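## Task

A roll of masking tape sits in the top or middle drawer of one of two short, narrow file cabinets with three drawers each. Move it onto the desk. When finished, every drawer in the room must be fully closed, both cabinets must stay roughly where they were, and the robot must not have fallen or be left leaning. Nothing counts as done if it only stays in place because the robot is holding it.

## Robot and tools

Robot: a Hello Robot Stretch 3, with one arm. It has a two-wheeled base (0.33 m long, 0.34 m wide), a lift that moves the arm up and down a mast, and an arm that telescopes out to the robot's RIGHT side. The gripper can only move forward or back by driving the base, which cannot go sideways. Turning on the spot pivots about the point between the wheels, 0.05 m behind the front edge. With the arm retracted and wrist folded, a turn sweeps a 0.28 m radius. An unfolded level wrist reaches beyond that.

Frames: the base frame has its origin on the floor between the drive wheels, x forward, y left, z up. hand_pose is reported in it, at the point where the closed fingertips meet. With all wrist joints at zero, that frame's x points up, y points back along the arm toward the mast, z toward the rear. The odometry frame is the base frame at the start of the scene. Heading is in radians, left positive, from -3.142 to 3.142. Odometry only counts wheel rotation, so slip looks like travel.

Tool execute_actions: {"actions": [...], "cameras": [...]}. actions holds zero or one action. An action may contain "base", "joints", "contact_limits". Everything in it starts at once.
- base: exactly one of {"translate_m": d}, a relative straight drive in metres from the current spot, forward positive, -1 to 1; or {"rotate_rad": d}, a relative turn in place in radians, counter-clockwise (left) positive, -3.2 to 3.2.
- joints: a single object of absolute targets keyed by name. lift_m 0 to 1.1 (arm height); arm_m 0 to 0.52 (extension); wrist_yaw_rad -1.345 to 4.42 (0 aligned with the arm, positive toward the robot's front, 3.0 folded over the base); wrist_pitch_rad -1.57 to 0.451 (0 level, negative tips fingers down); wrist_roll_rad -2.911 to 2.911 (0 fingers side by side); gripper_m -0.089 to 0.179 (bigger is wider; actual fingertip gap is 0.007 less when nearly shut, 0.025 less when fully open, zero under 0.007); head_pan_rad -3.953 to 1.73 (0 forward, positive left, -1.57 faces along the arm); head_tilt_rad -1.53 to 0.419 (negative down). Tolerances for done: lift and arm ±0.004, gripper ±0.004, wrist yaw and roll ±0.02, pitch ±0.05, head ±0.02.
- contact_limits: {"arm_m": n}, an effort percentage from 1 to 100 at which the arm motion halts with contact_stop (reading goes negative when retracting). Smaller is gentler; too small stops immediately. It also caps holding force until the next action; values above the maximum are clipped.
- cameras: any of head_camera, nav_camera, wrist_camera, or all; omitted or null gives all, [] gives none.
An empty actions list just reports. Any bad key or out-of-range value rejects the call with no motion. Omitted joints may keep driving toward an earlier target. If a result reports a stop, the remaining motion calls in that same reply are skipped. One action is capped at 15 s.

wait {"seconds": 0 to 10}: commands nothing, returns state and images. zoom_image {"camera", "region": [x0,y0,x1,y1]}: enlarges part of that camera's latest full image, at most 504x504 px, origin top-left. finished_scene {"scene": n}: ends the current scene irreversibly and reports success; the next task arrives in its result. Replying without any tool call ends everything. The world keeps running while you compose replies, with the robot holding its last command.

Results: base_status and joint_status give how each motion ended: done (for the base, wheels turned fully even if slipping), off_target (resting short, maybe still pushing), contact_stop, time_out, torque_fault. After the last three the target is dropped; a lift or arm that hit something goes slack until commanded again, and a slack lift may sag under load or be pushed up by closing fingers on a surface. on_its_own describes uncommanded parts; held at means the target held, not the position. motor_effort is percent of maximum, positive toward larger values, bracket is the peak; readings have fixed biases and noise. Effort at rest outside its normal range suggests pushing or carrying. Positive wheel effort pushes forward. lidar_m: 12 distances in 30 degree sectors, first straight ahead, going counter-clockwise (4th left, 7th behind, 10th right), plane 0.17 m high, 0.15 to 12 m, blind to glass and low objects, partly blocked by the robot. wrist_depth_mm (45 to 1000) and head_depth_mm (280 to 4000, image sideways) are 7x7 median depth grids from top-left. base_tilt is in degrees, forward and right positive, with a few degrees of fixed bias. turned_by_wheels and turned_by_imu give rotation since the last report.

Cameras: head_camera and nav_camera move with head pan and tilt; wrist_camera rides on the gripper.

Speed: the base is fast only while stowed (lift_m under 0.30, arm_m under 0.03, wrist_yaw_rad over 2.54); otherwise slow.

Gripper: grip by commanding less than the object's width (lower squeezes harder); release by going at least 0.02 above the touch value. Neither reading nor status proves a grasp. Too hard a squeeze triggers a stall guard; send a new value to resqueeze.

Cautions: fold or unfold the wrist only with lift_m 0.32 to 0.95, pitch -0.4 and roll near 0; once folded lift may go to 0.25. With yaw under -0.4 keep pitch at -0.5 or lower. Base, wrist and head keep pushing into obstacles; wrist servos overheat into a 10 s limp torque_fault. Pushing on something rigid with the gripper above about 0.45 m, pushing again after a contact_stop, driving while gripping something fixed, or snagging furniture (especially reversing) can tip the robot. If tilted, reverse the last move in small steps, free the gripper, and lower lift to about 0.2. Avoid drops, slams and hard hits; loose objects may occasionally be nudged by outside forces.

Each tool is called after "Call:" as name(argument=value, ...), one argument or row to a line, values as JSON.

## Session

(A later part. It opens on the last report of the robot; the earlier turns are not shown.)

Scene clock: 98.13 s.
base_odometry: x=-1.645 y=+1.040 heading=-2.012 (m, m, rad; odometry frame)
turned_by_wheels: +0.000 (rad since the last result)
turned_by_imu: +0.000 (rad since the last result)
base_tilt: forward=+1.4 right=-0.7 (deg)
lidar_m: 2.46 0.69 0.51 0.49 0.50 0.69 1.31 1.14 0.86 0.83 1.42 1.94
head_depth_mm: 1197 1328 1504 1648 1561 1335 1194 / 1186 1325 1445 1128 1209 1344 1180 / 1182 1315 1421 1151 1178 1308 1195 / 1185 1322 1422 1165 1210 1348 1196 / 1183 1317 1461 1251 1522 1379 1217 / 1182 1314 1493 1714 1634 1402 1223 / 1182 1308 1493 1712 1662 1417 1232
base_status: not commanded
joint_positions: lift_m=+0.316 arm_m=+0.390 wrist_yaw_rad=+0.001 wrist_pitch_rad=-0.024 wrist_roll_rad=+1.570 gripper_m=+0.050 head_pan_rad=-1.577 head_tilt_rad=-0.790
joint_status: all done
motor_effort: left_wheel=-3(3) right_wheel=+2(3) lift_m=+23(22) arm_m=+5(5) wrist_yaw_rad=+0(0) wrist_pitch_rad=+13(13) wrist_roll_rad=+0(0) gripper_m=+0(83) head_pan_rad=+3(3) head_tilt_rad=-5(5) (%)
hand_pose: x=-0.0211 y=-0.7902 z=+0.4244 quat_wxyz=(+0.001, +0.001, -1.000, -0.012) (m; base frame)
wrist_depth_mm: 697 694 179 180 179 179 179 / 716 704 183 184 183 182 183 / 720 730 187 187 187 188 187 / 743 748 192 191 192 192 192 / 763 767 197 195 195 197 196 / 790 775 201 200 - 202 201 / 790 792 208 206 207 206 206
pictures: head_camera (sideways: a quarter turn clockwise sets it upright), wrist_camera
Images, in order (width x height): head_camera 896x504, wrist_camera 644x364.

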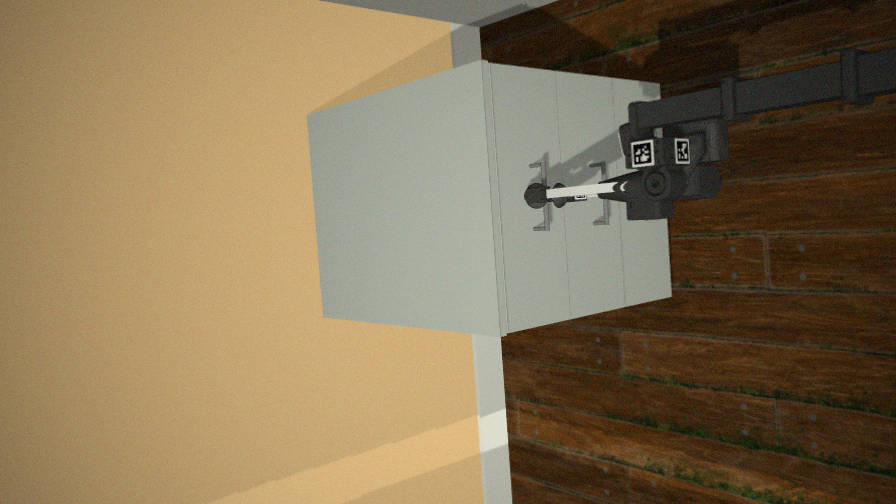

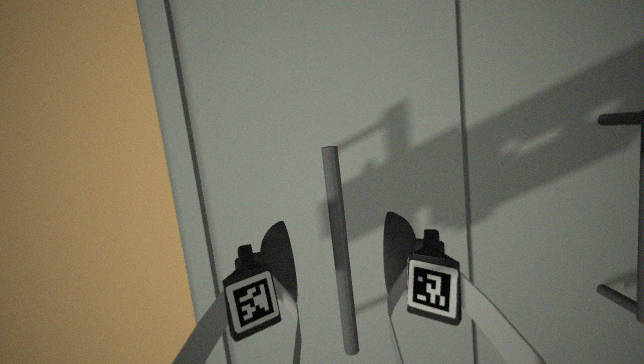

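Call:
execute_actions(
  actions=[
    {"joints":{"arm_m":0.4,"gripper_m":-0.03}},
  ],
  cameras=["wrist_camera"],
)

Call:
execute_actions(
  actions=[
    {"joints":{"arm_m":0.12,"head_tilt_rad":-0.95}},
  ],
  cameras=["head_camera","wrist_camera"],
)

Scene clock: 102.63 s.
base_odometry: x=-1.645 y=+1.040 heading=-2.012 (m, m, rad; odometry frame)
turned_by_wheels: +0.000 (rad since the last result)
turned_by_imu: +0.000 (rad since the last result)
base_tilt: forward=+1.6 right=-0.7 (deg)
lidar_m: 2.46 0.69 0.51 0.49 0.50 0.69 1.31 1.14 0.86 0.83 1.42 1.94
head_depth_mm: 1198 1325 1502 1654 1558 1342 1190 / 1192 1320 1447 1133 1211 1354 1181 / 1188 1321 1423 1142 1179 1313 1197 / 1184 1325 1415 1161 1202 1348 1204 / 1186 1318 1463 1245 1527 1389 1215 / 1184 1321 1490 1722 1639 1404 1221 / 1183 1317 1492 1722 1666 1416 1235
base_status: not commanded
joint_positions: lift_m=+0.316 arm_m=+0.400 wrist_yaw_rad=+0.001 wrist_pitch_rad=-0.025 wrist_roll_rad=+1.570 gripper_m=-0.029 head_pan_rad=-1.577 head_tilt_rad=-0.790
joint_status: all done
motor_effort: left_wheel=-3(3) right_wheel=+2(3) lift_m=+23(23) arm_m=+5(5) wrist_yaw_rad=-1(1) wrist_pitch_rad=+13(13) wrist_roll_rad=+0(0) gripper_m=-13(90) head_pan_rad=+3(2) head_tilt_rad=-5(5) (%)
hand_pose: x=-0.0211 y=-0.8002 z=+0.4242 quat_wxyz=(+0.001, +0.001, -1.000, -0.013) (m; base frame)
wrist_depth_mm: 687 173 169 170 169 170 169 / 699 700 173 173 174 173 174 / 719 705 178 178 177 177 177 / 740 722 183 182 182 181 181 / 744 748 186 184 186 186 186 / 762 778 190 - 189 190 190 / 778 798 196 195 197 196 195
pictures: wrist_camera
Images, in order (width x height): wrist_camera 644x364.

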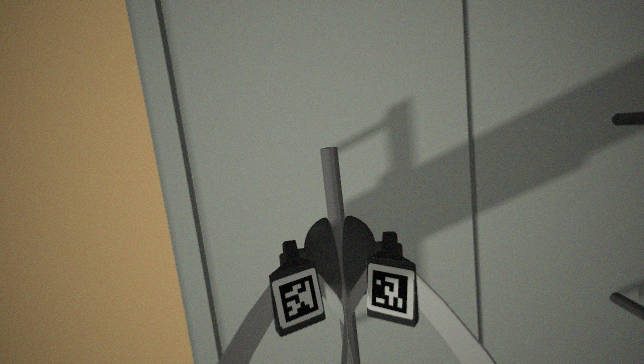

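Scene clock: 105.93 s.
base_odometry: x=-1.645 y=+1.040 heading=-2.012 (m, m, rad; odometry frame)
turned_by_wheels: +0.000 (rad since the last result)
turned_by_imu: +0.000 (rad since the last result)
base_tilt: forward=+1.6 right=-0.7 (deg)
lidar_m: 2.46 0.69 0.51 0.49 0.51 0.68 1.32 1.14 0.86 0.83 1.42 1.94
head_depth_mm: 1250 1431 1640 1588 1414 1246 1126 / 1247 1367 1149 1194 1389 1287 1095 / 1235 1362 1159 1197 1398 1308 1125 / 1241 1359 1174 1186 1389 1278 1145 / 1239 1385 1223 1301 1442 1286 1155 / 1240 1415 1641 1709 1478 1304 1161 / 1234 1404 1634 1710 1489 1312 1177
base_status: not commanded
joint_positions: lift_m=+0.316 arm_m=+0.120 wrist_yaw_rad=+0.001 wrist_pitch_rad=-0.025 wrist_roll_rad=+1.570 gripper_m=-0.029 head_pan_rad=-1.577 head_tilt_rad=-0.938
joint_status: all done
motor_effort: left_wheel=-3(3) right_wheel=+1(3) lift_m=+23(23) arm_m=-5(10) wrist_yaw_rad=-1(1) wrist_pitch_rad=+13(13) wrist_roll_rad=+0(0) gripper_m=-10(12) head_pan_rad=+3(4) head_tilt_rad=-7(21) (%)
hand_pose: x=-0.0211 y=-0.5209 z=+0.4243 quat_wxyz=(+0.001, +0.000, -1.000, -0.013) (m; base frame)
wrist_depth_mm: 961 935 960 438 436 435 440 / 984 971 980 446 447 443 447 / - - - 456 454 455 452 / - - - 464 459 466 469 / - - - 473 480 475 476 / - - - - 481 492 505 / - - - - - 894 574
pictures: head_camera (sideways: a quarter turn clockwise sets it upright), wrist_camera
Images, in order (width x height): head_camera 896x504, wrist_camera 644x364.

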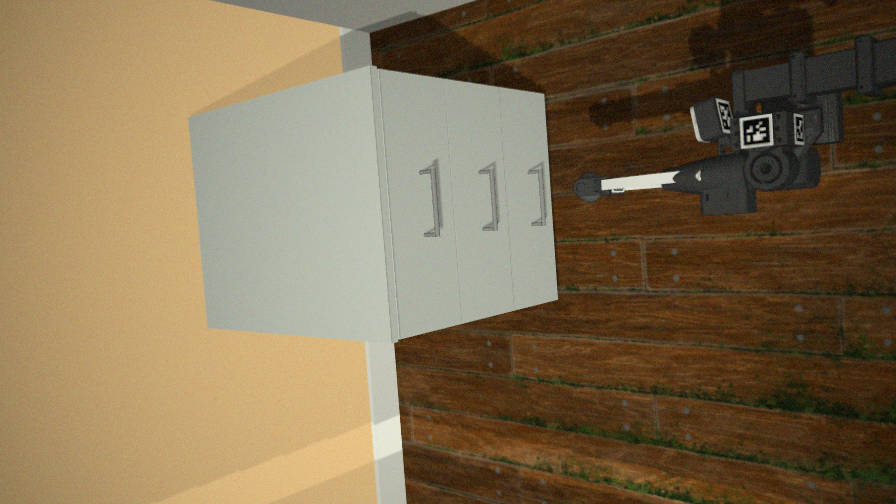

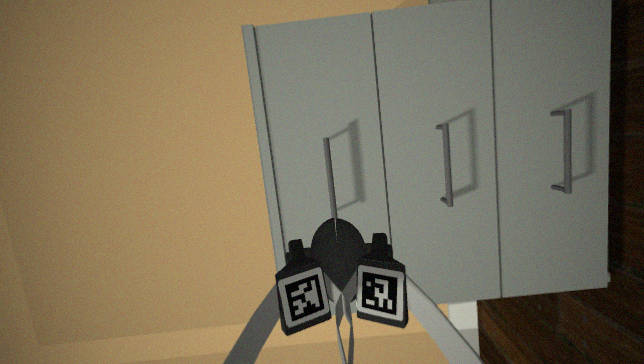

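Too shallow. Go deeper.

Call:
execute_actions(
  actions=[
    {"joints":{"arm_m":0.418,"gripper_m":0.045},"contact_limits":{"arm_m":15}},
  ],
  cameras=["wrist_camera"],
)

Call:
execute_actions(
  actions=[
    {"joints":{"gripper_m":-0.06}},
  ],
  cameras=["wrist_camera"],
)

Call:
execute_actions(
  actions=[
    {"joints":{"arm_m":0.37}},
  ],
  cameras=["head_camera","wrist_camera"],
)

Scene clock: 113.30 s.
base_odometry: x=-1.645 y=+1.040 heading=-2.012 (m, m, rad; odometry frame)
turned_by_wheels: +0.000 (rad since the last result)
turned_by_imu: +0.000 (rad since the last result)
base_tilt: forward=+1.6 right=-0.8 (deg)
lidar_m: 2.47 0.69 0.50 0.49 0.51 0.69 1.31 1.14 0.86 0.83 1.42 1.94
head_depth_mm: 1250 1428 1638 1585 1406 1246 1126 / 1249 1378 1152 1195 1403 1270 1130 / 1247 1365 1159 1190 1372 1257 1135 / 1238 1366 1171 1180 1399 1279 1144 / 1237 1397 1224 1297 1446 1291 1151 / 1229 1405 1652 1707 1468 1296 1168 / 1228 1409 1647 1732 1496 1315 1174
base_status: not commanded
joint_positions: lift_m=+0.316 arm_m=+0.406 wrist_yaw_rad=+0.000 wrist_pitch_rad=-0.024 wrist_roll_rad=+1.570 gripper_m=+0.045 head_pan_rad=-1.577 head_tilt_rad=-0.939
joint_status: arm_m contact_stop (moved +0.286 of +0.298); the others done
on_its_own: arm_m is slack since a contact_stop, until your next command for it (your +0.418 is given up)
motor_effort: left_wheel=-3(5) right_wheel=+2(4) lift_m=+23(23) arm_m=+0(19) wrist_yaw_rad=+0(1) wrist_pitch_rad=+13(13) wrist_roll_rad=+0(0) gripper_m=-1(77) head_pan_rad=+3(3) head_tilt_rad=-6(6) (%)
contact_limits: arm_m 15 (drawing in: default 32, maximum 52; extending or still: default 44, maximum 71)
hand_pose: x=-0.0214 y=-0.8068 z=+0.4245 quat_wxyz=(+0.001, +0.000, -1.000, -0.012) (m; base frame)
wrist_depth_mm: 677 165 163 164 164 164 163 / 703 169 168 167 168 168 168 / 722 717 171 172 171 171 171 / 736 728 175 175 175 175 175 / 756 746 180 178 179 179 179 / 777 765 185 183 - 184 183 / 781 786 189 189 189 189 188
pictures: wrist_camera
Images, in order (width x height): wrist_camera 644x364.

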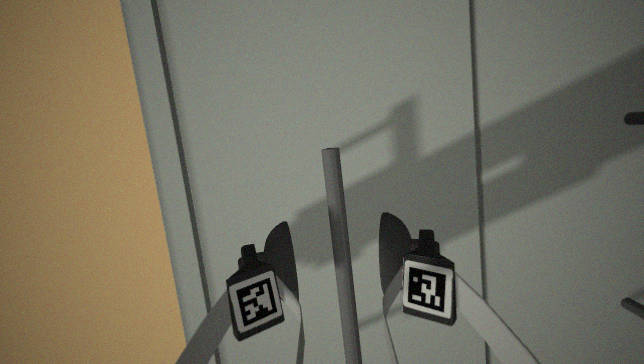

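not run: a stop came earlier in this reply.

not run: a stop came earlier in this reply.

So depth was fine; need more squeeze.

Call:
execute_actions(
  actions=[
    {"joints":{"gripper_m":-0.075,"arm_m":0.4}},
  ],
  cameras=[],
)

Call:
execute_actions(
  actions=[
    {"joints":{"arm_m":0.36}},
  ],
  cameras=["head_camera","wrist_camera"],
)

Scene clock: 118.67 s.
base_odometry: x=-1.645 y=+1.040 heading=-2.012 (m, m, rad; odometry frame)
turned_by_wheels: +0.000 (rad since the last result)
turned_by_imu: +0.000 (rad since the last result)
base_tilt: forward=+1.5 right=-0.7 (deg)
lidar_m: 2.46 0.69 0.51 0.49 0.51 0.69 1.31 1.14 0.86 0.83 1.42 1.94
head_depth_mm: 1257 1426 1626 1573 1408 1245 1138 / 1246 1377 1150 1195 1397 1266 1124 / 1246 1373 1158 1193 1372 1259 1138 / 1237 1353 1179 1189 1397 1280 1145 / 1232 1387 1216 1296 1454 1282 1159 / 1240 1411 1651 1713 1479 1296 1157 / 1234 1407 1647 1731 1498 1307 1177
base_status: not commanded
joint_positions: lift_m=+0.316 arm_m=+0.400 wrist_yaw_rad=+0.000 wrist_pitch_rad=-0.025 wrist_roll_rad=+1.570 gripper_m=-0.074 head_pan_rad=-1.577 head_tilt_rad=-0.939
joint_status: all done
motor_effort: left_wheel=-3(3) right_wheel=+2(2) lift_m=+23(23) arm_m=-5(6) wrist_yaw_rad=+0(0) wrist_pitch_rad=+13(14) wrist_roll_rad=+0(0) gripper_m=-28(99) head_pan_rad=+3(3) head_tilt_rad=-5(7) (%)
hand_pose: x=-0.0213 y=-0.8009 z=+0.4243 quat_wxyz=(+0.001, +0.000, -1.000, -0.013) (m; base frame)
wrist_depth_mm: 687 172 169 171 169 170 169 / 703 707 173 173 173 173 173 / 727 704 177 177 177 177 178 / 736 727 182 182 181 181 181 / 747 752 186 184 185 186 186 / 760 767 190 - 189 190 191 / 791 796 195 195 196 195 195
pictures: none
No camera images: the call's "cameras" was empty. Leave "cameras" out to get every camera's image.

Scene clock: 120.03 s.
base_odometry: x=-1.645 y=+1.040 heading=-2.012 (m, m, rad; odometry frame)
turned_by_wheels: +0.000 (rad since the last result)
turned_by_imu: +0.000 (rad since the last result)
base_tilt: forward=+1.5 right=-0.7 (deg)
lidar_m: 2.46 0.70 0.51 0.49 0.51 0.69 1.32 1.14 0.86 0.83 1.43 1.94
head_depth_mm: 1249 1433 1641 1579 1410 1243 1139 / 1252 1375 1150 1133 1390 1271 1127 / 1245 1362 1161 1169 1349 1276 1139 / 1241 1356 1174 1163 1390 1270 1148 / 1234 1387 1224 1257 1456 1289 1154 / 1236 1419 1642 1700 1474 1298 1160 / 1235 1406 1645 1721 1502 1309 1167
base_status: not commanded
joint_positions: lift_m=+0.316 arm_m=+0.361 wrist_yaw_rad=+0.000 wrist_pitch_rad=-0.025 wrist_roll_rad=+1.570 gripper_m=-0.067 head_pan_rad=-1.577 head_tilt_rad=-0.939
joint_status: all done
on_its_own: gripper_m is held at -0.069, not at your -0.075, by its stall guard, which is still easing
motor_effort: left_wheel=-3(3) right_wheel=+2(2) lift_m=+23(23) arm_m=-8(9) wrist_yaw_rad=+0(1) wrist_pitch_rad=+13(13) wrist_roll_rad=+0(0) gripper_m=-26(29) head_pan_rad=+3(3) head_tilt_rad=-5(6) (%)
hand_pose: x=-0.0213 y=-0.7610 z=+0.4243 quat_wxyz=(+0.001, +0.000, -1.000, -0.013) (m; base frame)
wrist_depth_mm: 725 741 170 170 170 207 207 / 749 742 173 174 174 212 211 / 752 759 178 178 178 217 216 / 781 768 182 181 182 222 222 / 795 795 186 185 185 228 227 / 811 809 191 - 190 233 232 / 825 829 817 195 197 238 238
pictures: head_camera (sideways: a quarter turn clockwise sets it upright), wrist_camera
Images, in order (width x height): head_camera 896x504, wrist_camera 644x364.

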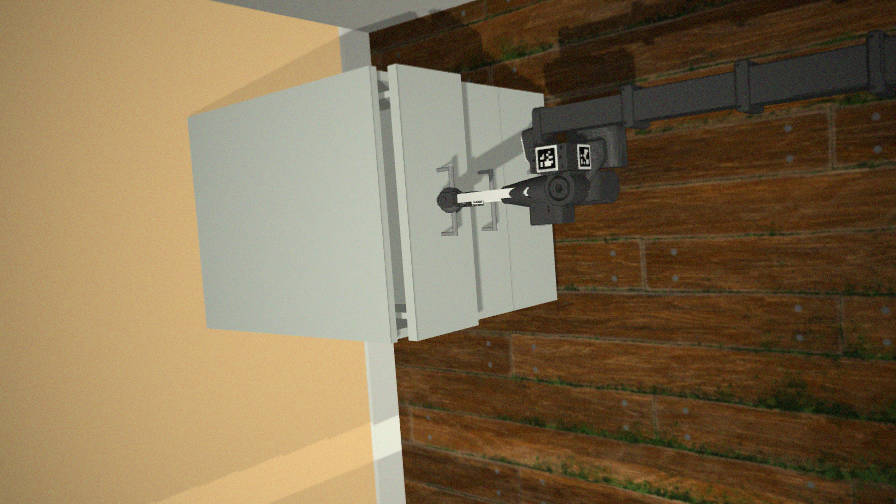

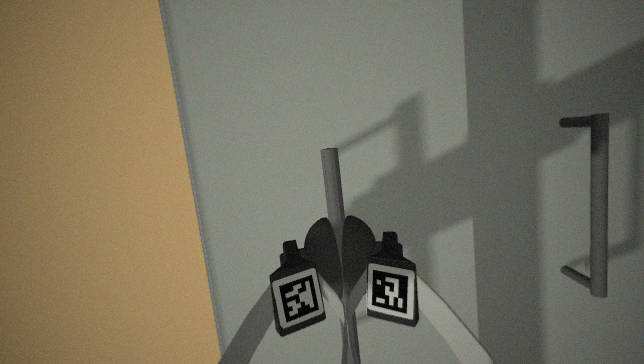

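Call:
execute_actions(
  actions=[
    {"joints":{"arm_m":0.09,"gripper_m":-0.065},"contact_limits":{"arm_m":18}},
  ],
  cameras=["head_camera"],
)

Scene clock: 125.93 s.
base_odometry: x=-1.645 y=+1.040 heading=-2.012 (m, m, rad; odometry frame)
turned_by_wheels: +0.000 (rad since the last result)
turned_by_imu: +0.000 (rad since the last result)
base_tilt: forward=+1.5 right=-0.8 (deg)
lidar_m: 2.46 0.69 0.50 0.49 0.50 0.69 1.31 1.14 0.86 0.83 1.42 1.94
head_depth_mm: 1250 1422 1623 1581 1348 1247 1125 / 1249 1365 1153 1141 997 1274 - / 1239 1370 1162 1172 994 1290 1109 / 1237 1362 1176 1188 980 1279 1142 / 1237 1379 1222 1227 1067 1279 1150 / 1239 1410 1640 1720 1476 1303 1160 / 1233 1409 1649 1721 1494 1306 1169
base_status: not commanded
joint_positions: lift_m=+0.316 arm_m=+0.090 wrist_yaw_rad=-0.002 wrist_pitch_rad=-0.028 wrist_roll_rad=+1.570 gripper_m=-0.052 head_pan_rad=-1.577 head_tilt_rad=-0.939
joint_status: gripper_m off_target (ended at -0.052, target -0.065); the others done
on_its_own: gripper_m is held at -0.053, not at your -0.065, by its stall guard, which is not easing now
motor_effort: left_wheel=-3(3) right_wheel=+2(2) lift_m=+23(23) arm_m=-5(7) wrist_yaw_rad=+1(0) wrist_pitch_rad=+15(15) wrist_roll_rad=+0(0) gripper_m=-21(65) head_pan_rad=+4(4) head_tilt_rad=-5(6) (%)
contact_limits: arm_m 18 (drawing in: default 32, maximum 52; extending or still: default 44, maximum 71)
hand_pose: x=-0.0218 y=-0.4908 z=+0.4234 quat_wxyz=(+0.001, -0.001, -1.000, -0.014) (m; base frame)
wrist_depth_mm: 968 983 169 169 169 464 467 / 993 996 173 173 174 473 476 / - - 177 177 177 486 485 / - - 181 181 181 498 498 / - - 186 184 185 504 507 / - - 191 - 189 520 528 / - - - 195 196 829 575
pictures: head_camera (sideways: a quarter turn clockwise sets it upright)
Images, in order (width x height): head_camera 896x504.

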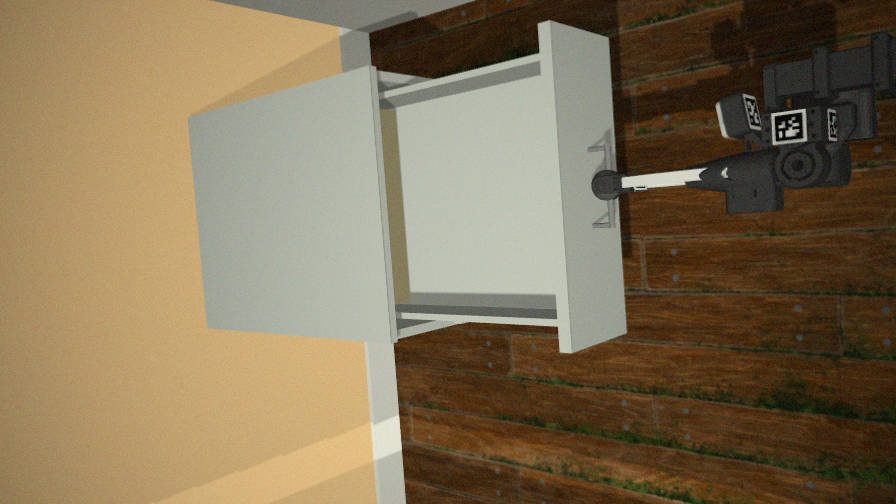

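Call:
execute_actions(
  actions=[
    {"joints":{"arm_m":0.402},"contact_limits":{"arm_m":25}},
  ],
  cameras=[],
)

Call:
execute_actions(
  actions=[
    {"joints":{"gripper_m":0.045}},
  ],
  cameras=[],
)

Call:
execute_actions(
  actions=[
    {"joints":{"arm_m":0.35}},
  ],
  cameras=[],
)

Call:
execute_actions(
  actions=[
    {"joints":{"lift_m":0.158}},
  ],
  cameras=["head_camera","wrist_camera"],
)

Scene clock: 136.40 s.
base_odometry: x=-1.645 y=+1.040 heading=-2.012 (m, m, rad; odometry frame)
turned_by_wheels: +0.000 (rad since the last result)
turned_by_imu: +0.000 (rad since the last result)
base_tilt: forward=+1.3 right=-1.0 (deg)
lidar_m: 2.46 0.69 0.51 0.49 0.50 0.69 1.32 1.14 0.86 0.83 1.43 1.94
head_depth_mm: 1255 1430 1632 1573 1407 1249 1139 / 1247 1365 1146 1197 1394 1269 1128 / 1248 1366 1161 1193 1383 1265 1139 / 1243 1362 1175 1193 1398 1271 1149 / 1247 1384 1224 1297 1454 1287 1148 / 1231 1414 1650 1707 1474 1294 1167 / 1235 1404 1642 1721 1496 1306 1181
base_status: not commanded
joint_positions: lift_m=+0.316 arm_m=+0.401 wrist_yaw_rad=+0.000 wrist_pitch_rad=-0.028 wrist_roll_rad=+1.570 gripper_m=-0.052 head_pan_rad=-1.577 head_tilt_rad=-0.939
joint_status: all done
on_its_own: gripper_m is held at -0.053, not at your -0.065, by its stall guard, which is not easing now
motor_effort: left_wheel=-3(3) right_wheel=+3(3) lift_m=+23(23) arm_m=+9(8) wrist_yaw_rad=+0(1) wrist_pitch_rad=+15(15) wrist_roll_rad=+0(0) gripper_m=-20(20) head_pan_rad=+3(3) head_tilt_rad=-5(6) (%)
contact_limits: arm_m 25 (drawing in: default 32, maximum 52; extending or still: default 44, maximum 71)
hand_pose: x=-0.0214 y=-0.8019 z=+0.4235 quat_wxyz=(+0.001, +0.000, -1.000, -0.014) (m; base frame)
wrist_depth_mm: 679 170 168 168 169 168 169 / 690 174 172 173 172 172 174 / 717 721 176 177 177 177 177 / 727 725 180 180 180 180 181 / 745 747 184 183 185 185 185 / 766 777 190 - 189 190 190 / 792 781 194 194 195 194 195
pictures: none
No camera images: the call's "cameras" was empty. Leave "cameras" out to get every camera's image.

Scene clock: 137.87 s.
base_odometry: x=-1.645 y=+1.040 heading=-2.012 (m, m, rad; odometry frame)
turned_by_wheels: +0.000 (rad since the last result)
turned_by_imu: +0.000 (rad since the last result)
base_tilt: forward=+1.3 right=-0.8 (deg)
lidar_m: 2.46 0.69 0.51 0.49 0.50 0.69 1.31 1.14 0.86 0.83 1.42 1.94
head_depth_mm: 1252 1431 1626 1591 1413 1251 1135 / 1250 1371 1139 1189 1399 1269 1126 / 1249 1364 1159 1178 1377 1259 1135 / 1242 1368 1171 1190 1400 1279 1143 / 1235 1399 1220 1292 1443 1289 1149 / 1229 1421 1661 1698 1482 1296 1165 / 1229 1407 1642 1721 1490 1308 1172
base_status: not commanded
joint_positions: lift_m=+0.316 arm_m=+0.402 wrist_yaw_rad=+0.000 wrist_pitch_rad=-0.026 wrist_roll_rad=+1.570 gripper_m=+0.045 head_pan_rad=-1.577 head_tilt_rad=-0.939
joint_status: all done
motor_effort: left_wheel=-3(3) right_wheel=+2(3) lift_m=+23(23) arm_m=+5(8) wrist_yaw_rad=+0(0) wrist_pitch_rad=+14(15) wrist_roll_rad=+0(0) gripper_m=+2(82) head_pan_rad=+3(3) head_tilt_rad=-6(6) (%)
hand_pose: x=-0.0214 y=-0.8022 z=+0.4239 quat_wxyz=(+0.001, +0.000, -1.000, -0.013) (m; base frame)
wrist_depth_mm: 692 170 168 168 168 168 169 / 700 702 172 172 171 172 172 / 713 714 175 175 176 176 176 / 739 743 181 180 180 180 180 / 758 747 184 183 183 185 184 / 772 770 188 188 - 189 189 / 804 794 195 194 193 193 194
pictures: none
No camera images: the call's "cameras" was empty. Leave "cameras" out to get every camera's image.

Scene clock: 139.37 s.
base_odometry: x=-1.645 y=+1.040 heading=-2.012 (m, m, rad; odometry frame)
turned_by_wheels: +0.000 (rad since the last result)
turned_by_imu: +0.000 (rad since the last result)
base_tilt: forward=+1.5 right=-0.6 (deg)
lidar_m: 2.46 0.69 0.51 0.49 0.50 0.69 1.31 1.14 0.86 0.83 1.42 1.94
head_depth_mm: 1256 1432 1630 1576 1407 1250 1136 / 1250 1372 1154 1199 1387 1261 1124 / 1244 1371 1152 1159 1355 1265 1134 / 1238 1366 1173 1190 1395 1280 1137 / 1235 1385 1220 1298 1458 1288 1150 / 1237 1409 1637 1698 1480 1297 1159 / 1235 1403 1641 1715 1481 1310 1173
base_status: not commanded
joint_positions: lift_m=+0.316 arm_m=+0.350 wrist_yaw_rad=+0.000 wrist_pitch_rad=-0.025 wrist_roll_rad=+1.570 gripper_m=+0.045 head_pan_rad=-1.577 head_tilt_rad=-0.939
joint_status: all done
motor_effort: left_wheel=-3(3) right_wheel=+2(2) lift_m=+23(23) arm_m=-5(9) wrist_yaw_rad=+0(0) wrist_pitch_rad=+13(14) wrist_roll_rad=+0(0) gripper_m=+1(1) head_pan_rad=+3(3) head_tilt_rad=-5(6) (%)
hand_pose: x=-0.0214 y=-0.7508 z=+0.4241 quat_wxyz=(+0.001, +0.000, -1.000, -0.013) (m; base frame)
wrist_depth_mm: 732 738 217 218 217 216 217 / 751 750 221 221 223 222 221 / 775 781 226 226 228 227 227 / 791 808 233 232 232 233 233 / 802 798 239 235 236 238 237 / 835 827 809 241 - 244 244 / 843 844 253 250 251 249 251
pictures: none
No camera images: the call's "cameras" was empty. Leave "cameras" out to get every camera's image.

Scene clock: 141.63 s.
base_odometry: x=-1.645 y=+1.040 heading=-2.012 (m, m, rad; odometry frame)
turned_by_wheels: +0.000 (rad since the last result)
turned_by_imu: +0.000 (rad since the last result)
base_tilt: forward=+1.4 right=-0.7 (deg)
lidar_m: 2.47 0.69 0.50 0.49 0.50 0.69 1.31 1.14 0.86 0.83 1.43 1.94
head_depth_mm: 1248 1436 1629 1581 1408 1242 1121 / 1245 1375 1146 1199 1403 1255 1130 / 1247 1361 1162 1195 1415 1246 1134 / 1246 1363 1177 1190 1395 1283 1142 / 1241 1389 1219 1298 1454 1279 1151 / 1234 1405 1643 1708 1470 1302 1166 / 1232 1397 1653 1720 1485 1307 1175
base_status: not commanded
joint_positions: lift_m=+0.158 arm_m=+0.350 wrist_yaw_rad=+0.000 wrist_pitch_rad=-0.025 wrist_roll_rad=+1.570 gripper_m=+0.045 head_pan_rad=-1.577 head_tilt_rad=-0.939
joint_status: all done
motor_effort: left_wheel=-3(3) right_wheel=+3(3) lift_m=+23(22) arm_m=-4(5) wrist_yaw_rad=+1(1) wrist_pitch_rad=+13(13) wrist_roll_rad=+0(0) gripper_m=+1(1) head_pan_rad=+4(3) head_tilt_rad=-6(6) (%)
hand_pose: x=-0.0214 y=-0.7508 z=+0.2662 quat_wxyz=(+0.001, +0.000, -1.000, -0.013) (m; base frame)
wrist_depth_mm: 217 217 217 216 216 217 216 / 222 221 221 221 222 221 221 / 227 227 226 227 226 226 226 / 231 232 232 232 232 232 232 / 236 238 237 237 238 240 238 / 243 242 242 244 - 243 243 / 251 251 253 250 250 248 248
pictures: head_camera (sideways: a quarter turn clockwise sets it upright), wrist_camera
Images, in order (width x height): head_camera 896x504, wrist_camera 644x364.

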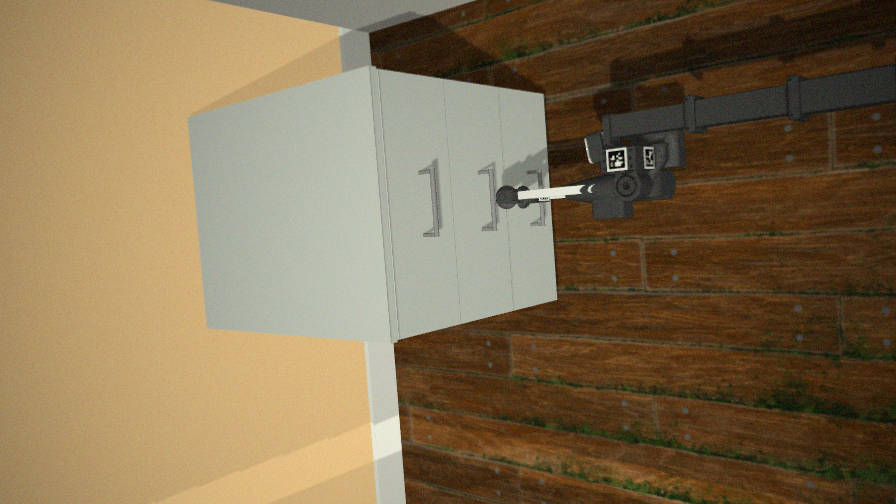

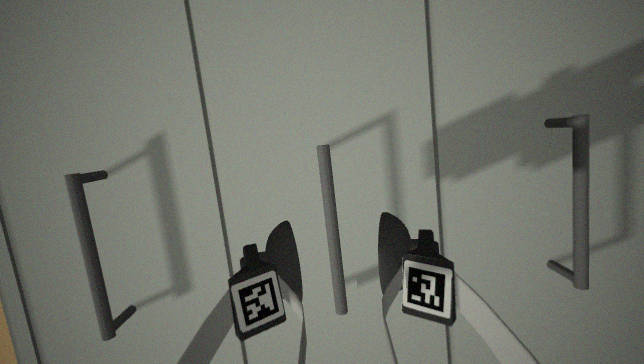

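Call:
execute_actions(
  actions=[
    {"joints":{"arm_m":0.4}},
  ],
  cameras=[],
)

Call:
execute_actions(
  actions=[
    {"joints":{"gripper_m":-0.075}},
  ],
  cameras=[],
)

Call:
execute_actions(
  actions=[
    {"joints":{"arm_m":0.09}},
  ],
  cameras=["head_camera"],
)

Scene clock: 147.47 s.
base_odometry: x=-1.645 y=+1.040 heading=-2.012 (m, m, rad; odometry frame)
turned_by_wheels: +0.000 (rad since the last result)
turned_by_imu: +0.000 (rad since the last result)
base_tilt: forward=+1.6 right=-0.7 (deg)
lidar_m: 2.46 0.69 0.51 0.49 0.50 0.69 1.31 1.14 0.86 0.83 1.42 1.95
head_depth_mm: 1249 1433 1632 1581 1408 1247 1117 / 1242 1373 1147 1198 1411 1262 1120 / 1248 1368 1157 1194 1404 1266 1128 / 1238 1358 1171 1187 1396 1276 1150 / 1239 1386 1224 1297 1445 1288 1154 / 1239 1421 1653 1699 1473 1298 1162 / 1231 1408 1639 1726 1491 1307 1176
base_status: not commanded
joint_positions: lift_m=+0.158 arm_m=+0.400 wrist_yaw_rad=+0.000 wrist_pitch_rad=-0.025 wrist_roll_rad=+1.570 gripper_m=+0.045 head_pan_rad=-1.577 head_tilt_rad=-0.939
joint_status: all done
motor_effort: left_wheel=-3(3) right_wheel=+2(2) lift_m=+22(23) arm_m=+5(6) wrist_yaw_rad=+0(0) wrist_pitch_rad=+13(13) wrist_roll_rad=+0(0) gripper_m=+0(2) head_pan_rad=+3(3) head_tilt_rad=-6(7) (%)
hand_pose: x=-0.0214 y=-0.8002 z=+0.2662 quat_wxyz=(+0.001, +0.000, -1.000, -0.013) (m; base frame)
wrist_depth_mm: 170 170 171 170 169 170 170 / 174 174 174 174 174 173 174 / 178 178 178 178 178 178 178 / 183 182 183 181 182 181 182 / 187 186 186 186 185 187 187 / 191 191 191 190 - 190 191 / 194 195 196 196 195 196 195
pictures: none
No camera images: the call's "cameras" was empty. Leave "cameras" out to get every camera's image.

Scene clock: 149.17 s.
base_odometry: x=-1.645 y=+1.040 heading=-2.012 (m, m, rad; odometry frame)
turned_by_wheels: +0.000 (rad since the last result)
turned_by_imu: +0.000 (rad since the last result)
base_tilt: forward=+1.5 right=-0.7 (deg)
lidar_m: 2.46 0.69 0.50 0.49 0.50 0.69 1.31 1.14 0.86 0.83 1.42 1.94
head_depth_mm: 1243 1427 1644 1577 1412 1250 1121 / 1245 1372 1148 1194 1403 1256 1120 / 1245 1361 1157 1194 1398 1261 1139 / 1240 1367 1178 1192 1401 1283 1147 / 1246 1388 1232 1298 1462 1289 1155 / 1241 1411 1652 1699 1484 1295 1165 / 1238 1409 1635 1722 1483 1310 1175
base_status: not commanded
joint_positions: lift_m=+0.158 arm_m=+0.400 wrist_yaw_rad=+0.000 wrist_pitch_rad=-0.021 wrist_roll_rad=+1.570 gripper_m=-0.074 head_pan_rad=-1.577 head_tilt_rad=-0.939
joint_status: all done
motor_effort: left_wheel=-3(3) right_wheel=+2(2) lift_m=+23(22) arm_m=+5(5) wrist_yaw_rad=+0(0) wrist_pitch_rad=+11(13) wrist_roll_rad=+0(0) gripper_m=-27(99) head_pan_rad=+3(3) head_tilt_rad=-6(6) (%)
hand_pose: x=-0.0214 y=-0.8003 z=+0.2673 quat_wxyz=(+0.001, +0.000, -1.000, -0.011) (m; base frame)
wrist_depth_mm: 171 170 170 170 170 170 169 / 174 174 174 173 174 174 173 / 178 178 178 178 178 177 177 / 182 182 181 180 181 181 181 / 187 186 186 184 186 186 186 / 192 191 190 - 189 189 189 / 196 197 196 196 197 195 195
pictures: none
No camera images: the call's "cameras" was empty. Leave "cameras" out to get every camera's image.

Scene clock: 152.67 s.
base_odometry: x=-1.645 y=+1.040 heading=-2.012 (m, m, rad; odometry frame)
turned_by_wheels: +0.000 (rad since the last result)
turned_by_imu: +0.000 (rad since the last result)
base_tilt: forward=+1.5 right=-0.8 (deg)
lidar_m: 2.46 0.69 0.50 0.49 0.50 0.69 1.31 1.14 0.86 0.83 1.42 1.95
head_depth_mm: 1259 1443 1645 1587 1396 1243 1118 / 1249 1378 1144 1258 1171 1227 - / 1248 1366 1155 1193 1192 1245 1119 / 1245 1369 1183 1195 1197 1252 1142 / 1234 1391 1217 1331 1431 1267 1151 / 1238 1411 1637 1700 1466 1302 1170 / 1228 1399 1645 1720 1496 1311 1170
base_status: not commanded
joint_positions: lift_m=+0.158 arm_m=+0.090 wrist_yaw_rad=-0.002 wrist_pitch_rad=-0.020 wrist_roll_rad=+1.569 gripper_m=-0.058 head_pan_rad=-1.577 head_tilt_rad=-0.939
joint_status: all done
on_its_own: gripper_m is held at -0.059, not at your -0.075, by its stall guard, which is still easing
motor_effort: left_wheel=-2(3) right_wheel=+2(3) lift_m=+23(23) arm_m=-5(11) wrist_yaw_rad=+1(1) wrist_pitch_rad=+11(11) wrist_roll_rad=+0(0) gripper_m=-22(27) head_pan_rad=+3(4) head_tilt_rad=-6(6) (%)
hand_pose: x=-0.0218 y=-0.4910 z=+0.2674 quat_wxyz=(+0.001, -0.001, -1.000, -0.011) (m; base frame)
wrist_depth_mm: 975 - 171 170 170 462 318 / - 993 174 174 173 472 322 / - - 178 177 177 463 331 / - - 183 181 182 470 339 / - - 187 185 185 492 348 / - - 192 - 189 509 352 / - - 530 196 196 530 361
pictures: head_camera (sideways: a quarter turn clockwise sets it upright)
Images, in order (width x height): head_camera 896x504.

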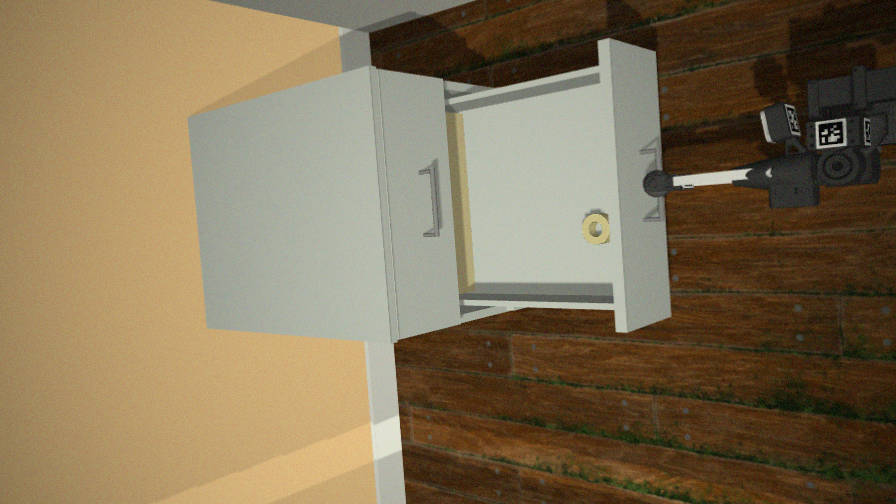

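Call:
execute_actions(
  actions=[
    {"joints":{"gripper_m":0.045}},
  ],
  cameras=[],
)

Call:
execute_actions(
  actions=[
    {"joints":{"arm_m":0.04}},
  ],
  cameras=[],
)

Call:
execute_actions(
  actions=[
    {"base":{"translate_m":0.06},"joints":{"lift_m":0.56,"wrist_roll_rad":0,"gripper_m":0.1}},
  ],
  cameras=[],
)

Call:
execute_actions(
  actions=[
    {"joints":{"wrist_pitch_rad":-1.5,"arm_m":0.44}},
  ],
  cameras=["head_camera","wrist_camera"],
)

Scene clock: 163.97 s.
base_odometry: x=-1.645 y=+1.040 heading=-2.012 (m, m, rad; odometry frame)
turned_by_wheels: +0.000 (rad since the last result)
turned_by_imu: +0.000 (rad since the last result)
base_tilt: forward=+1.4 right=-0.9 (deg)
lidar_m: 2.46 0.69 0.51 0.48 0.50 0.69 1.32 1.14 0.86 0.83 1.43 1.94
head_depth_mm: 1246 1435 1626 1579 1406 1234 1120 / 1246 1379 1146 1265 1163 1235 - / 1249 1359 1158 1194 1194 1257 1124 / 1238 1361 1170 1189 1204 1250 1143 / 1245 1380 1222 1325 1437 1266 1154 / 1242 1408 1632 1697 1484 1301 1159 / 1231 1403 1643 1718 1482 1309 1175
base_status: not commanded
joint_positions: lift_m=+0.158 arm_m=+0.090 wrist_yaw_rad=-0.002 wrist_pitch_rad=-0.020 wrist_roll_rad=+1.569 gripper_m=+0.045 head_pan_rad=-1.577 head_tilt_rad=-0.939
joint_status: all done
motor_effort: left_wheel=-2(2) right_wheel=+2(2) lift_m=+23(23) arm_m=-5(5) wrist_yaw_rad=+1(1) wrist_pitch_rad=+11(11) wrist_roll_rad=+0(0) gripper_m=+1(81) head_pan_rad=+3(4) head_tilt_rad=-6(6) (%)
hand_pose: x=-0.0218 y=-0.4910 z=+0.2674 quat_wxyz=(+0.001, -0.001, -1.000, -0.011) (m; base frame)
wrist_depth_mm: 981 981 170 170 170 463 316 / - 994 174 174 173 472 325 / - - 178 178 178 457 330 / - - 183 182 182 478 341 / - - 187 186 185 492 345 / - - 515 190 - 515 355 / - - 199 196 195 488 359
pictures: none
No camera images: the call's "cameras" was empty. Leave "cameras" out to get every camera's image.

Scene clock: 165.43 s.
base_odometry: x=-1.645 y=+1.040 heading=-2.012 (m, m, rad; odometry frame)
turned_by_wheels: +0.000 (rad since the last result)
turned_by_imu: +0.000 (rad since the last result)
base_tilt: forward=+1.6 right=-0.7 (deg)
lidar_m: 2.46 0.69 0.50 0.49 0.50 0.69 1.32 1.14 0.86 0.83 1.42 1.95
head_depth_mm: 1249 1431 1637 1588 1402 1237 1115 / 1245 1373 1142 1266 1158 1240 1157 / 1243 1362 1161 1188 1188 1238 1150 / 1242 1366 1176 1188 1202 1253 1146 / 1243 1390 1225 1336 1431 1264 1157 / 1233 1407 1634 1717 1479 1296 1160 / 1234 1404 1639 1722 1485 1319 1177
base_status: not commanded
joint_positions: lift_m=+0.158 arm_m=+0.040 wrist_yaw_rad=-0.002 wrist_pitch_rad=-0.020 wrist_roll_rad=+1.569 gripper_m=+0.045 head_pan_rad=-1.577 head_tilt_rad=-0.939
joint_status: all done
motor_effort: left_wheel=-3(2) right_wheel=+2(2) lift_m=+23(23) arm_m=-5(6) wrist_yaw_rad=+1(1) wrist_pitch_rad=+11(11) wrist_roll_rad=+0(0) gripper_m=+1(1) head_pan_rad=+3(4) head_tilt_rad=-6(5) (%)
hand_pose: x=-0.0218 y=-0.4410 z=+0.2674 quat_wxyz=(+0.001, -0.001, -1.000, -0.011) (m; base frame)
wrist_depth_mm: - - 218 218 219 468 316 / - - 224 221 221 480 326 / - - 229 226 229 502 331 / - - 236 231 234 517 340 / - - 563 238 237 529 346 / - - 586 245 - 534 355 / - - - 249 252 522 363
pictures: none
No camera images: the call's "cameras" was empty. Leave "cameras" out to get every camera's image.

Scene clock: 169.93 s.
base_odometry: x=-1.671 y=+0.985 heading=-2.012 (m, m, rad; odometry frame)
turned_by_wheels: +0.000 (rad since the last result)
turned_by_imu: +0.000 (rad since the last result)
base_tilt: forward=+1.4 right=-0.9 (deg)
lidar_m: 2.40 0.69 0.51 0.49 0.50 0.69 1.37 1.14 0.86 0.83 1.42 1.95
head_depth_mm: 1244 1435 1560 1551 1161 1245 - / 1250 1345 1140 1271 1161 1255 - / 1245 1365 1158 1195 1188 - 1123 / 1246 1364 1176 1192 1178 1251 1145 / 1251 1399 1610 1692 1461 1297 1163 / 1237 1413 1643 1711 1479 1298 1163 / 1231 1410 1649 1721 1494 1304 1171
base_status: done
joint_positions: lift_m=+0.560 arm_m=+0.040 wrist_yaw_rad=-0.001 wrist_pitch_rad=-0.020 wrist_roll_rad=+0.004 gripper_m=+0.100 head_pan_rad=-1.577 head_tilt_rad=-0.939
joint_status: all done
motor_effort: left_wheel=-3(7) right_wheel=+2(5) lift_m=+33(34) arm_m=-4(5) wrist_yaw_rad=+1(1) wrist_pitch_rad=+11(11) wrist_roll_rad=-3(4) gripper_m=+1(81) head_pan_rad=+3(3) head_tilt_rad=-5(6) (%)
hand_pose: x=-0.0218 y=-0.4410 z=+0.6692 quat_wxyz=(+0.706, +0.007, -0.708, -0.008) (m; base frame)
wrist_depth_mm: - - - - - - - / - - - - - - - / - - - - - - - / - - - - - - 845 / - - - 696 637 919 648 / - - 569 571 576 - 658 / - - - 598 591 852 632
pictures: none
No camera images: the call's "cameras" was empty. Leave "cameras" out to get every camera's image.

Scene clock: 174.07 s.
base_odometry: x=-1.671 y=+0.985 heading=-2.012 (m, m, rad; odometry frame)
turned_by_wheels: +0.000 (rad since the last result)
turned_by_imu: +0.000 (rad since the last result)
base_tilt: forward=+1.5 right=-0.7 (deg)
lidar_m: 2.40 0.70 0.51 0.49 0.50 0.69 1.38 1.14 0.86 0.83 1.42 1.95
head_depth_mm: 1253 1436 1562 1544 1372 - - / 1246 1334 1170 1274 1175 1232 1133 / 1243 1368 1185 - 1192 1244 1137 / 1239 1370 1174 1189 1170 1252 1147 / 1244 1407 1620 1677 1464 1288 1154 / 1237 1405 1642 1693 1476 1301 1158 / 1232 1411 1641 1724 1492 1310 1166
base_status: not commanded
joint_positions: lift_m=+0.560 arm_m=+0.440 wrist_yaw_rad=-0.002 wrist_pitch_rad=-1.494 wrist_roll_rad=+0.003 gripper_m=+0.100 head_pan_rad=-1.577 head_tilt_rad=-0.939
joint_status: all done
motor_effort: left_wheel=-3(3) right_wheel=+2(2) lift_m=+33(33) arm_m=+5(5) wrist_yaw_rad=+1(1) wrist_pitch_rad=-3(9) wrist_roll_rad=-2(3) gripper_m=+0(1) head_pan_rad=+4(4) head_tilt_rad=-6(6) (%)
hand_pose: x=-0.0216 y=-0.5802 z=+0.4411 quat_wxyz=(+0.518, +0.479, -0.520, -0.482) (m; base frame)
wrist_depth_mm: 602 592 373 375 367 367 322 / 610 602 379 378 371 373 328 / 601 605 381 382 377 373 336 / 606 616 389 382 385 380 342 / 618 624 393 389 384 357 297 / 635 632 283 265 275 - 609 / 636 649 632 629 627 617 613
pictures: head_camera (sideways: a quarter turn clockwise sets it upright), wrist_camera
Images, in order (width x height): head_camera 896x504, wrist_camera 644x364.

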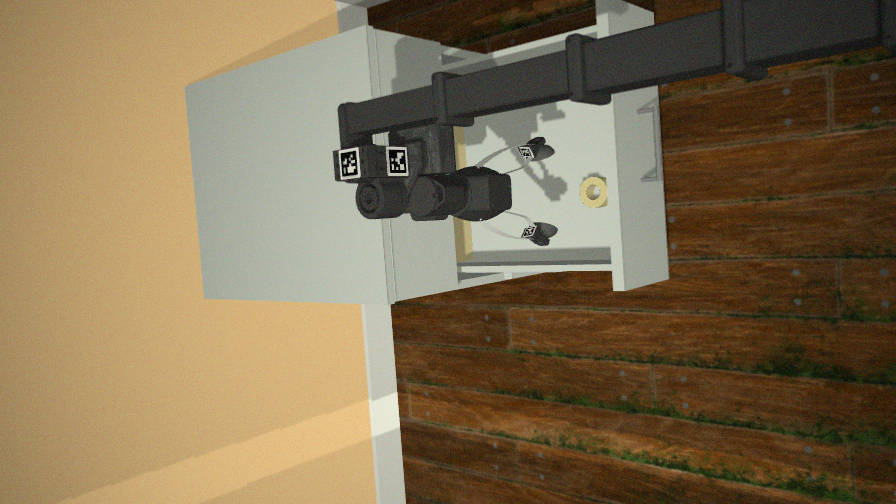

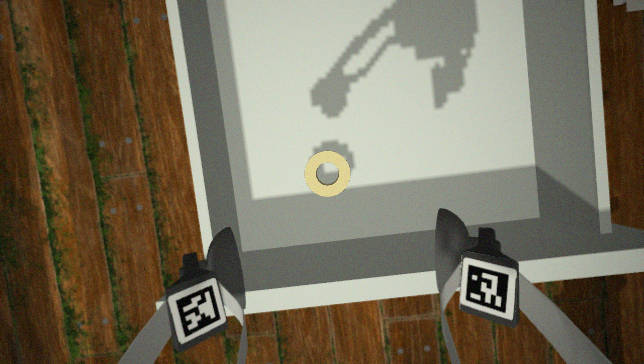

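Call:
execute_actions(
  actions=[
    {"joints":{"lift_m":0.385,"arm_m":0.47,"gripper_m":0.09}},
  ],
  cameras=["head_camera","wrist_camera"],
)

Scene clock: 180.13 s.
base_odometry: x=-1.671 y=+0.985 heading=-2.012 (m, m, rad; odometry frame)
turned_by_wheels: +0.000 (rad since the last result)
turned_by_imu: +0.000 (rad since the last result)
base_tilt: forward=+1.5 right=-0.7 (deg)
lidar_m: 2.40 0.69 0.50 0.49 0.51 0.69 1.37 1.14 0.86 0.83 1.42 1.94
head_depth_mm: 1253 1421 1574 1529 1156 1234 1128 / 1237 1349 1146 1170 1177 1240 1129 / 1253 1369 1149 1130 1159 1247 1136 / 1235 1355 1169 1184 1198 1248 1145 / 1230 1414 1624 1675 1461 1296 1150 / 1232 1403 1649 1707 1468 1295 1165 / 1234 1414 1640 1730 1498 1309 1171
base_status: not commanded
joint_positions: lift_m=+0.385 arm_m=+0.470 wrist_yaw_rad=-0.001 wrist_pitch_rad=-1.495 wrist_roll_rad=+0.003 gripper_m=+0.090 head_pan_rad=-1.577 head_tilt_rad=-0.939
joint_status: all done
motor_effort: left_wheel=-3(3) right_wheel=+2(2) lift_m=+22(26) arm_m=+5(3) wrist_yaw_rad=+1(1) wrist_pitch_rad=-2(3) wrist_roll_rad=-2(2) gripper_m=+1(47) head_pan_rad=+4(2) head_tilt_rad=-6(6) (%)
hand_pose: x=-0.0216 y=-0.6101 z=+0.2666 quat_wxyz=(+0.517, +0.479, -0.519, -0.482) (m; base frame)
wrist_depth_mm: 158 205 205 203 202 200 199 / 153 206 207 205 204 202 201 / 150 207 208 207 207 205 203 / 147 201 212 209 209 208 205 / 144 194 213 187 210 209 208 / 142 187 216 214 213 211 210 / 140 172 219 216 214 203 201
pictures: head_camera (sideways: a quarter turn clockwise sets it upright), wrist_camera
Images, in order (width x height): head_camera 896x504, wrist_camera 644x364.

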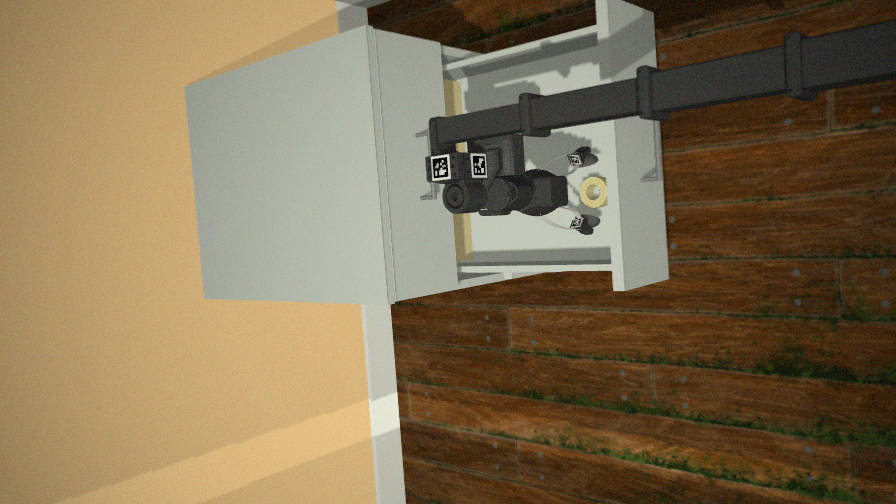

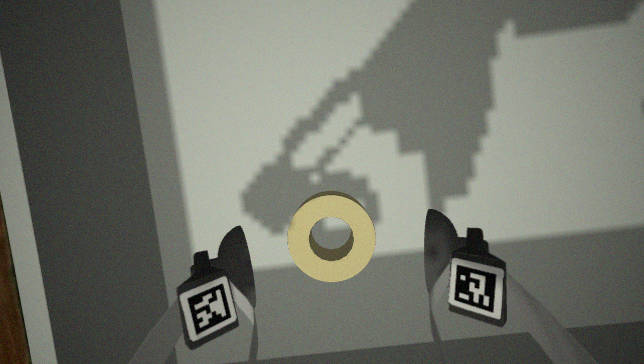

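Call:
execute_actions(
  actions=[
    {"joints":{"lift_m":0.357,"arm_m":0.475}},
  ],
  cameras=["wrist_camera"],
)

Call:
execute_actions(
  actions=[
    {"joints":{"gripper_m":-0.01}},
  ],
  cameras=["wrist_camera"],
)

Call:
execute_actions(
  actions=[
    {"joints":{"lift_m":0.51}},
  ],
  cameras=["wrist_camera"],
)

Scene clock: 185.97 s.
base_odometry: x=-1.671 y=+0.985 heading=-2.012 (m, m, rad; odometry frame)
turned_by_wheels: +0.000 (rad since the last result)
turned_by_imu: +0.000 (rad since the last result)
base_tilt: forward=+1.5 right=-0.8 (deg)
lidar_m: 2.40 0.69 0.50 0.49 0.50 0.69 1.38 1.14 0.86 0.83 1.43 1.94
head_depth_mm: 1247 1433 1563 1538 1153 1243 1132 / 1249 1342 1144 1162 1175 1226 1129 / 1242 1363 1158 1128 1139 1243 1136 / 1237 1358 1176 1196 1203 1248 1150 / 1240 1409 1606 1664 1466 1296 1149 / 1235 1410 1656 1717 1472 1304 1159 / 1231 1409 1633 1714 1499 1303 1172
base_status: not commanded
joint_positions: lift_m=+0.357 arm_m=+0.475 wrist_yaw_rad=-0.001 wrist_pitch_rad=-1.495 wrist_roll_rad=+0.003 gripper_m=+0.090 head_pan_rad=-1.577 head_tilt_rad=-0.939
joint_status: all done
motor_effort: left_wheel=-3(3) right_wheel=+1(2) lift_m=+23(20) arm_m=+5(4) wrist_yaw_rad=+1(1) wrist_pitch_rad=-3(3) wrist_roll_rad=-2(2) gripper_m=+1(0) head_pan_rad=+3(2) head_tilt_rad=-6(6) (%)
hand_pose: x=-0.0216 y=-0.6150 z=+0.2386 quat_wxyz=(+0.517, +0.480, -0.519, -0.482) (m; base frame)
wrist_depth_mm: 158 179 177 176 174 173 172 / 154 180 179 178 176 175 174 / 150 182 180 179 179 177 176 / 146 183 183 182 180 179 177 / 143 185 184 159 182 181 180 / 140 187 186 160 184 183 182 / 137 172 189 187 186 185 183
pictures: wrist_camera
Images, in order (width x height): wrist_camera 644x364.

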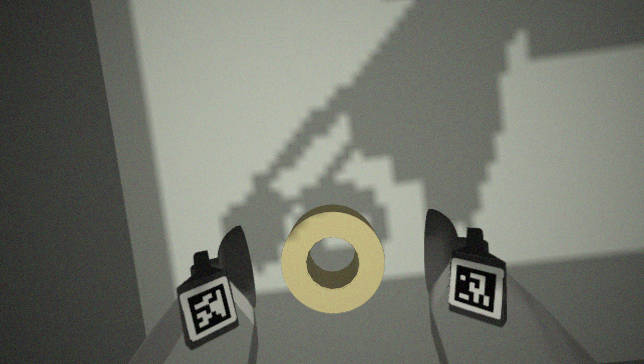

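Scene clock: 187.47 s.
base_odometry: x=-1.671 y=+0.985 heading=-2.012 (m, m, rad; odometry frame)
turned_by_wheels: +0.000 (rad since the last result)
turned_by_imu: +0.000 (rad since the last result)
base_tilt: forward=+1.4 right=-0.8 (deg)
lidar_m: 2.40 0.69 0.50 0.49 0.50 0.69 1.38 1.14 0.86 0.83 1.43 1.94
head_depth_mm: 1254 1434 1556 1542 1154 1242 1128 / 1250 1343 1143 1160 1173 1223 1120 / 1241 1360 1160 1123 1091 1252 1140 / 1248 1365 1176 1187 1197 1246 1145 / 1237 1396 1613 1677 1461 1283 1149 / 1238 1408 1647 1699 1468 1300 1162 / 1239 1410 1652 1735 1482 1311 1170
base_status: not commanded
joint_positions: lift_m=+0.357 arm_m=+0.475 wrist_yaw_rad=-0.002 wrist_pitch_rad=-1.495 wrist_roll_rad=+0.003 gripper_m=-0.009 head_pan_rad=-1.577 head_tilt_rad=-0.939
joint_status: all done
motor_effort: left_wheel=-3(3) right_wheel=+2(1) lift_m=+22(22) arm_m=+5(5) wrist_yaw_rad=+2(1) wrist_pitch_rad=-3(3) wrist_roll_rad=-2(2) gripper_m=-19(94) head_pan_rad=+3(3) head_tilt_rad=-6(6) (%)
hand_pose: x=-0.0216 y=-0.6150 z=+0.2386 quat_wxyz=(+0.517, +0.480, -0.519, -0.482) (m; base frame)
wrist_depth_mm: 158 179 177 176 174 174 173 / 154 181 179 178 177 175 174 / 150 182 181 180 179 177 176 / 147 183 183 181 180 179 178 / 143 185 186 158 182 182 180 / 140 186 187 160 - 182 182 / 137 182 190 188 188 185 184
pictures: wrist_camera
Images, in order (width x height): wrist_camera 644x364.

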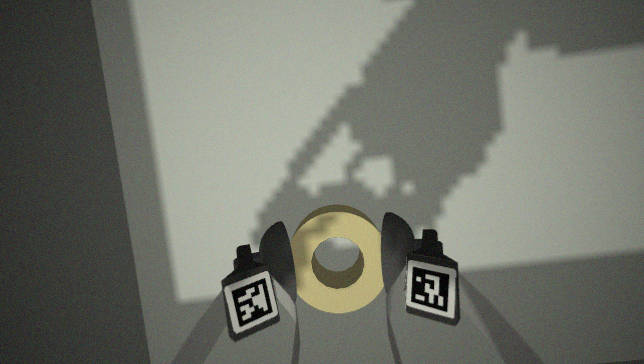

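Scene clock: 189.70 s.
base_odometry: x=-1.671 y=+0.985 heading=-2.012 (m, m, rad; odometry frame)
turned_by_wheels: +0.000 (rad since the last result)
turned_by_imu: +0.000 (rad since the last result)
base_tilt: forward=+1.6 right=-0.8 (deg)
lidar_m: 2.40 0.69 0.50 0.49 0.51 0.69 1.37 1.15 0.86 0.83 1.42 1.94
head_depth_mm: 1247 1437 1550 1540 1195 1243 - / 1248 1350 1153 1279 1167 1235 1125 / 1251 1365 1187 - 1165 1250 1134 / 1239 1365 1173 1187 1188 1250 1141 / 1249 1399 1613 1677 1458 1283 1157 / 1233 1410 1643 1698 1473 1306 1161 / 1239 1403 1640 1723 1493 1316 1174
base_status: not commanded
joint_positions: lift_m=+0.510 arm_m=+0.475 wrist_yaw_rad=-0.001 wrist_pitch_rad=-1.495 wrist_roll_rad=+0.003 gripper_m=-0.009 head_pan_rad=-1.577 head_tilt_rad=-0.939
joint_status: all done
motor_effort: left_wheel=-3(3) right_wheel=+2(2) lift_m=+34(35) arm_m=+5(5) wrist_yaw_rad=+0(1) wrist_pitch_rad=-3(3) wrist_roll_rad=-2(2) gripper_m=-18(19) head_pan_rad=+3(3) head_tilt_rad=-5(5) (%)
hand_pose: x=-0.0216 y=-0.6150 z=+0.3911 quat_wxyz=(+0.517, +0.480, -0.519, -0.482) (m; base frame)
wrist_depth_mm: 547 545 326 325 324 319 271 / 552 548 330 327 328 324 277 / 558 550 334 331 328 328 286 / 565 558 338 335 331 331 293 / 569 562 333 160 336 335 299 / 574 581 276 161 - 301 269 / 584 575 246 243 226 217 208
pictures: wrist_camera
Images, in order (width x height): wrist_camera 644x364.

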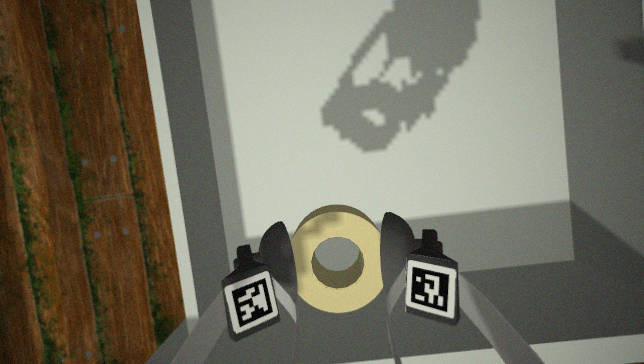

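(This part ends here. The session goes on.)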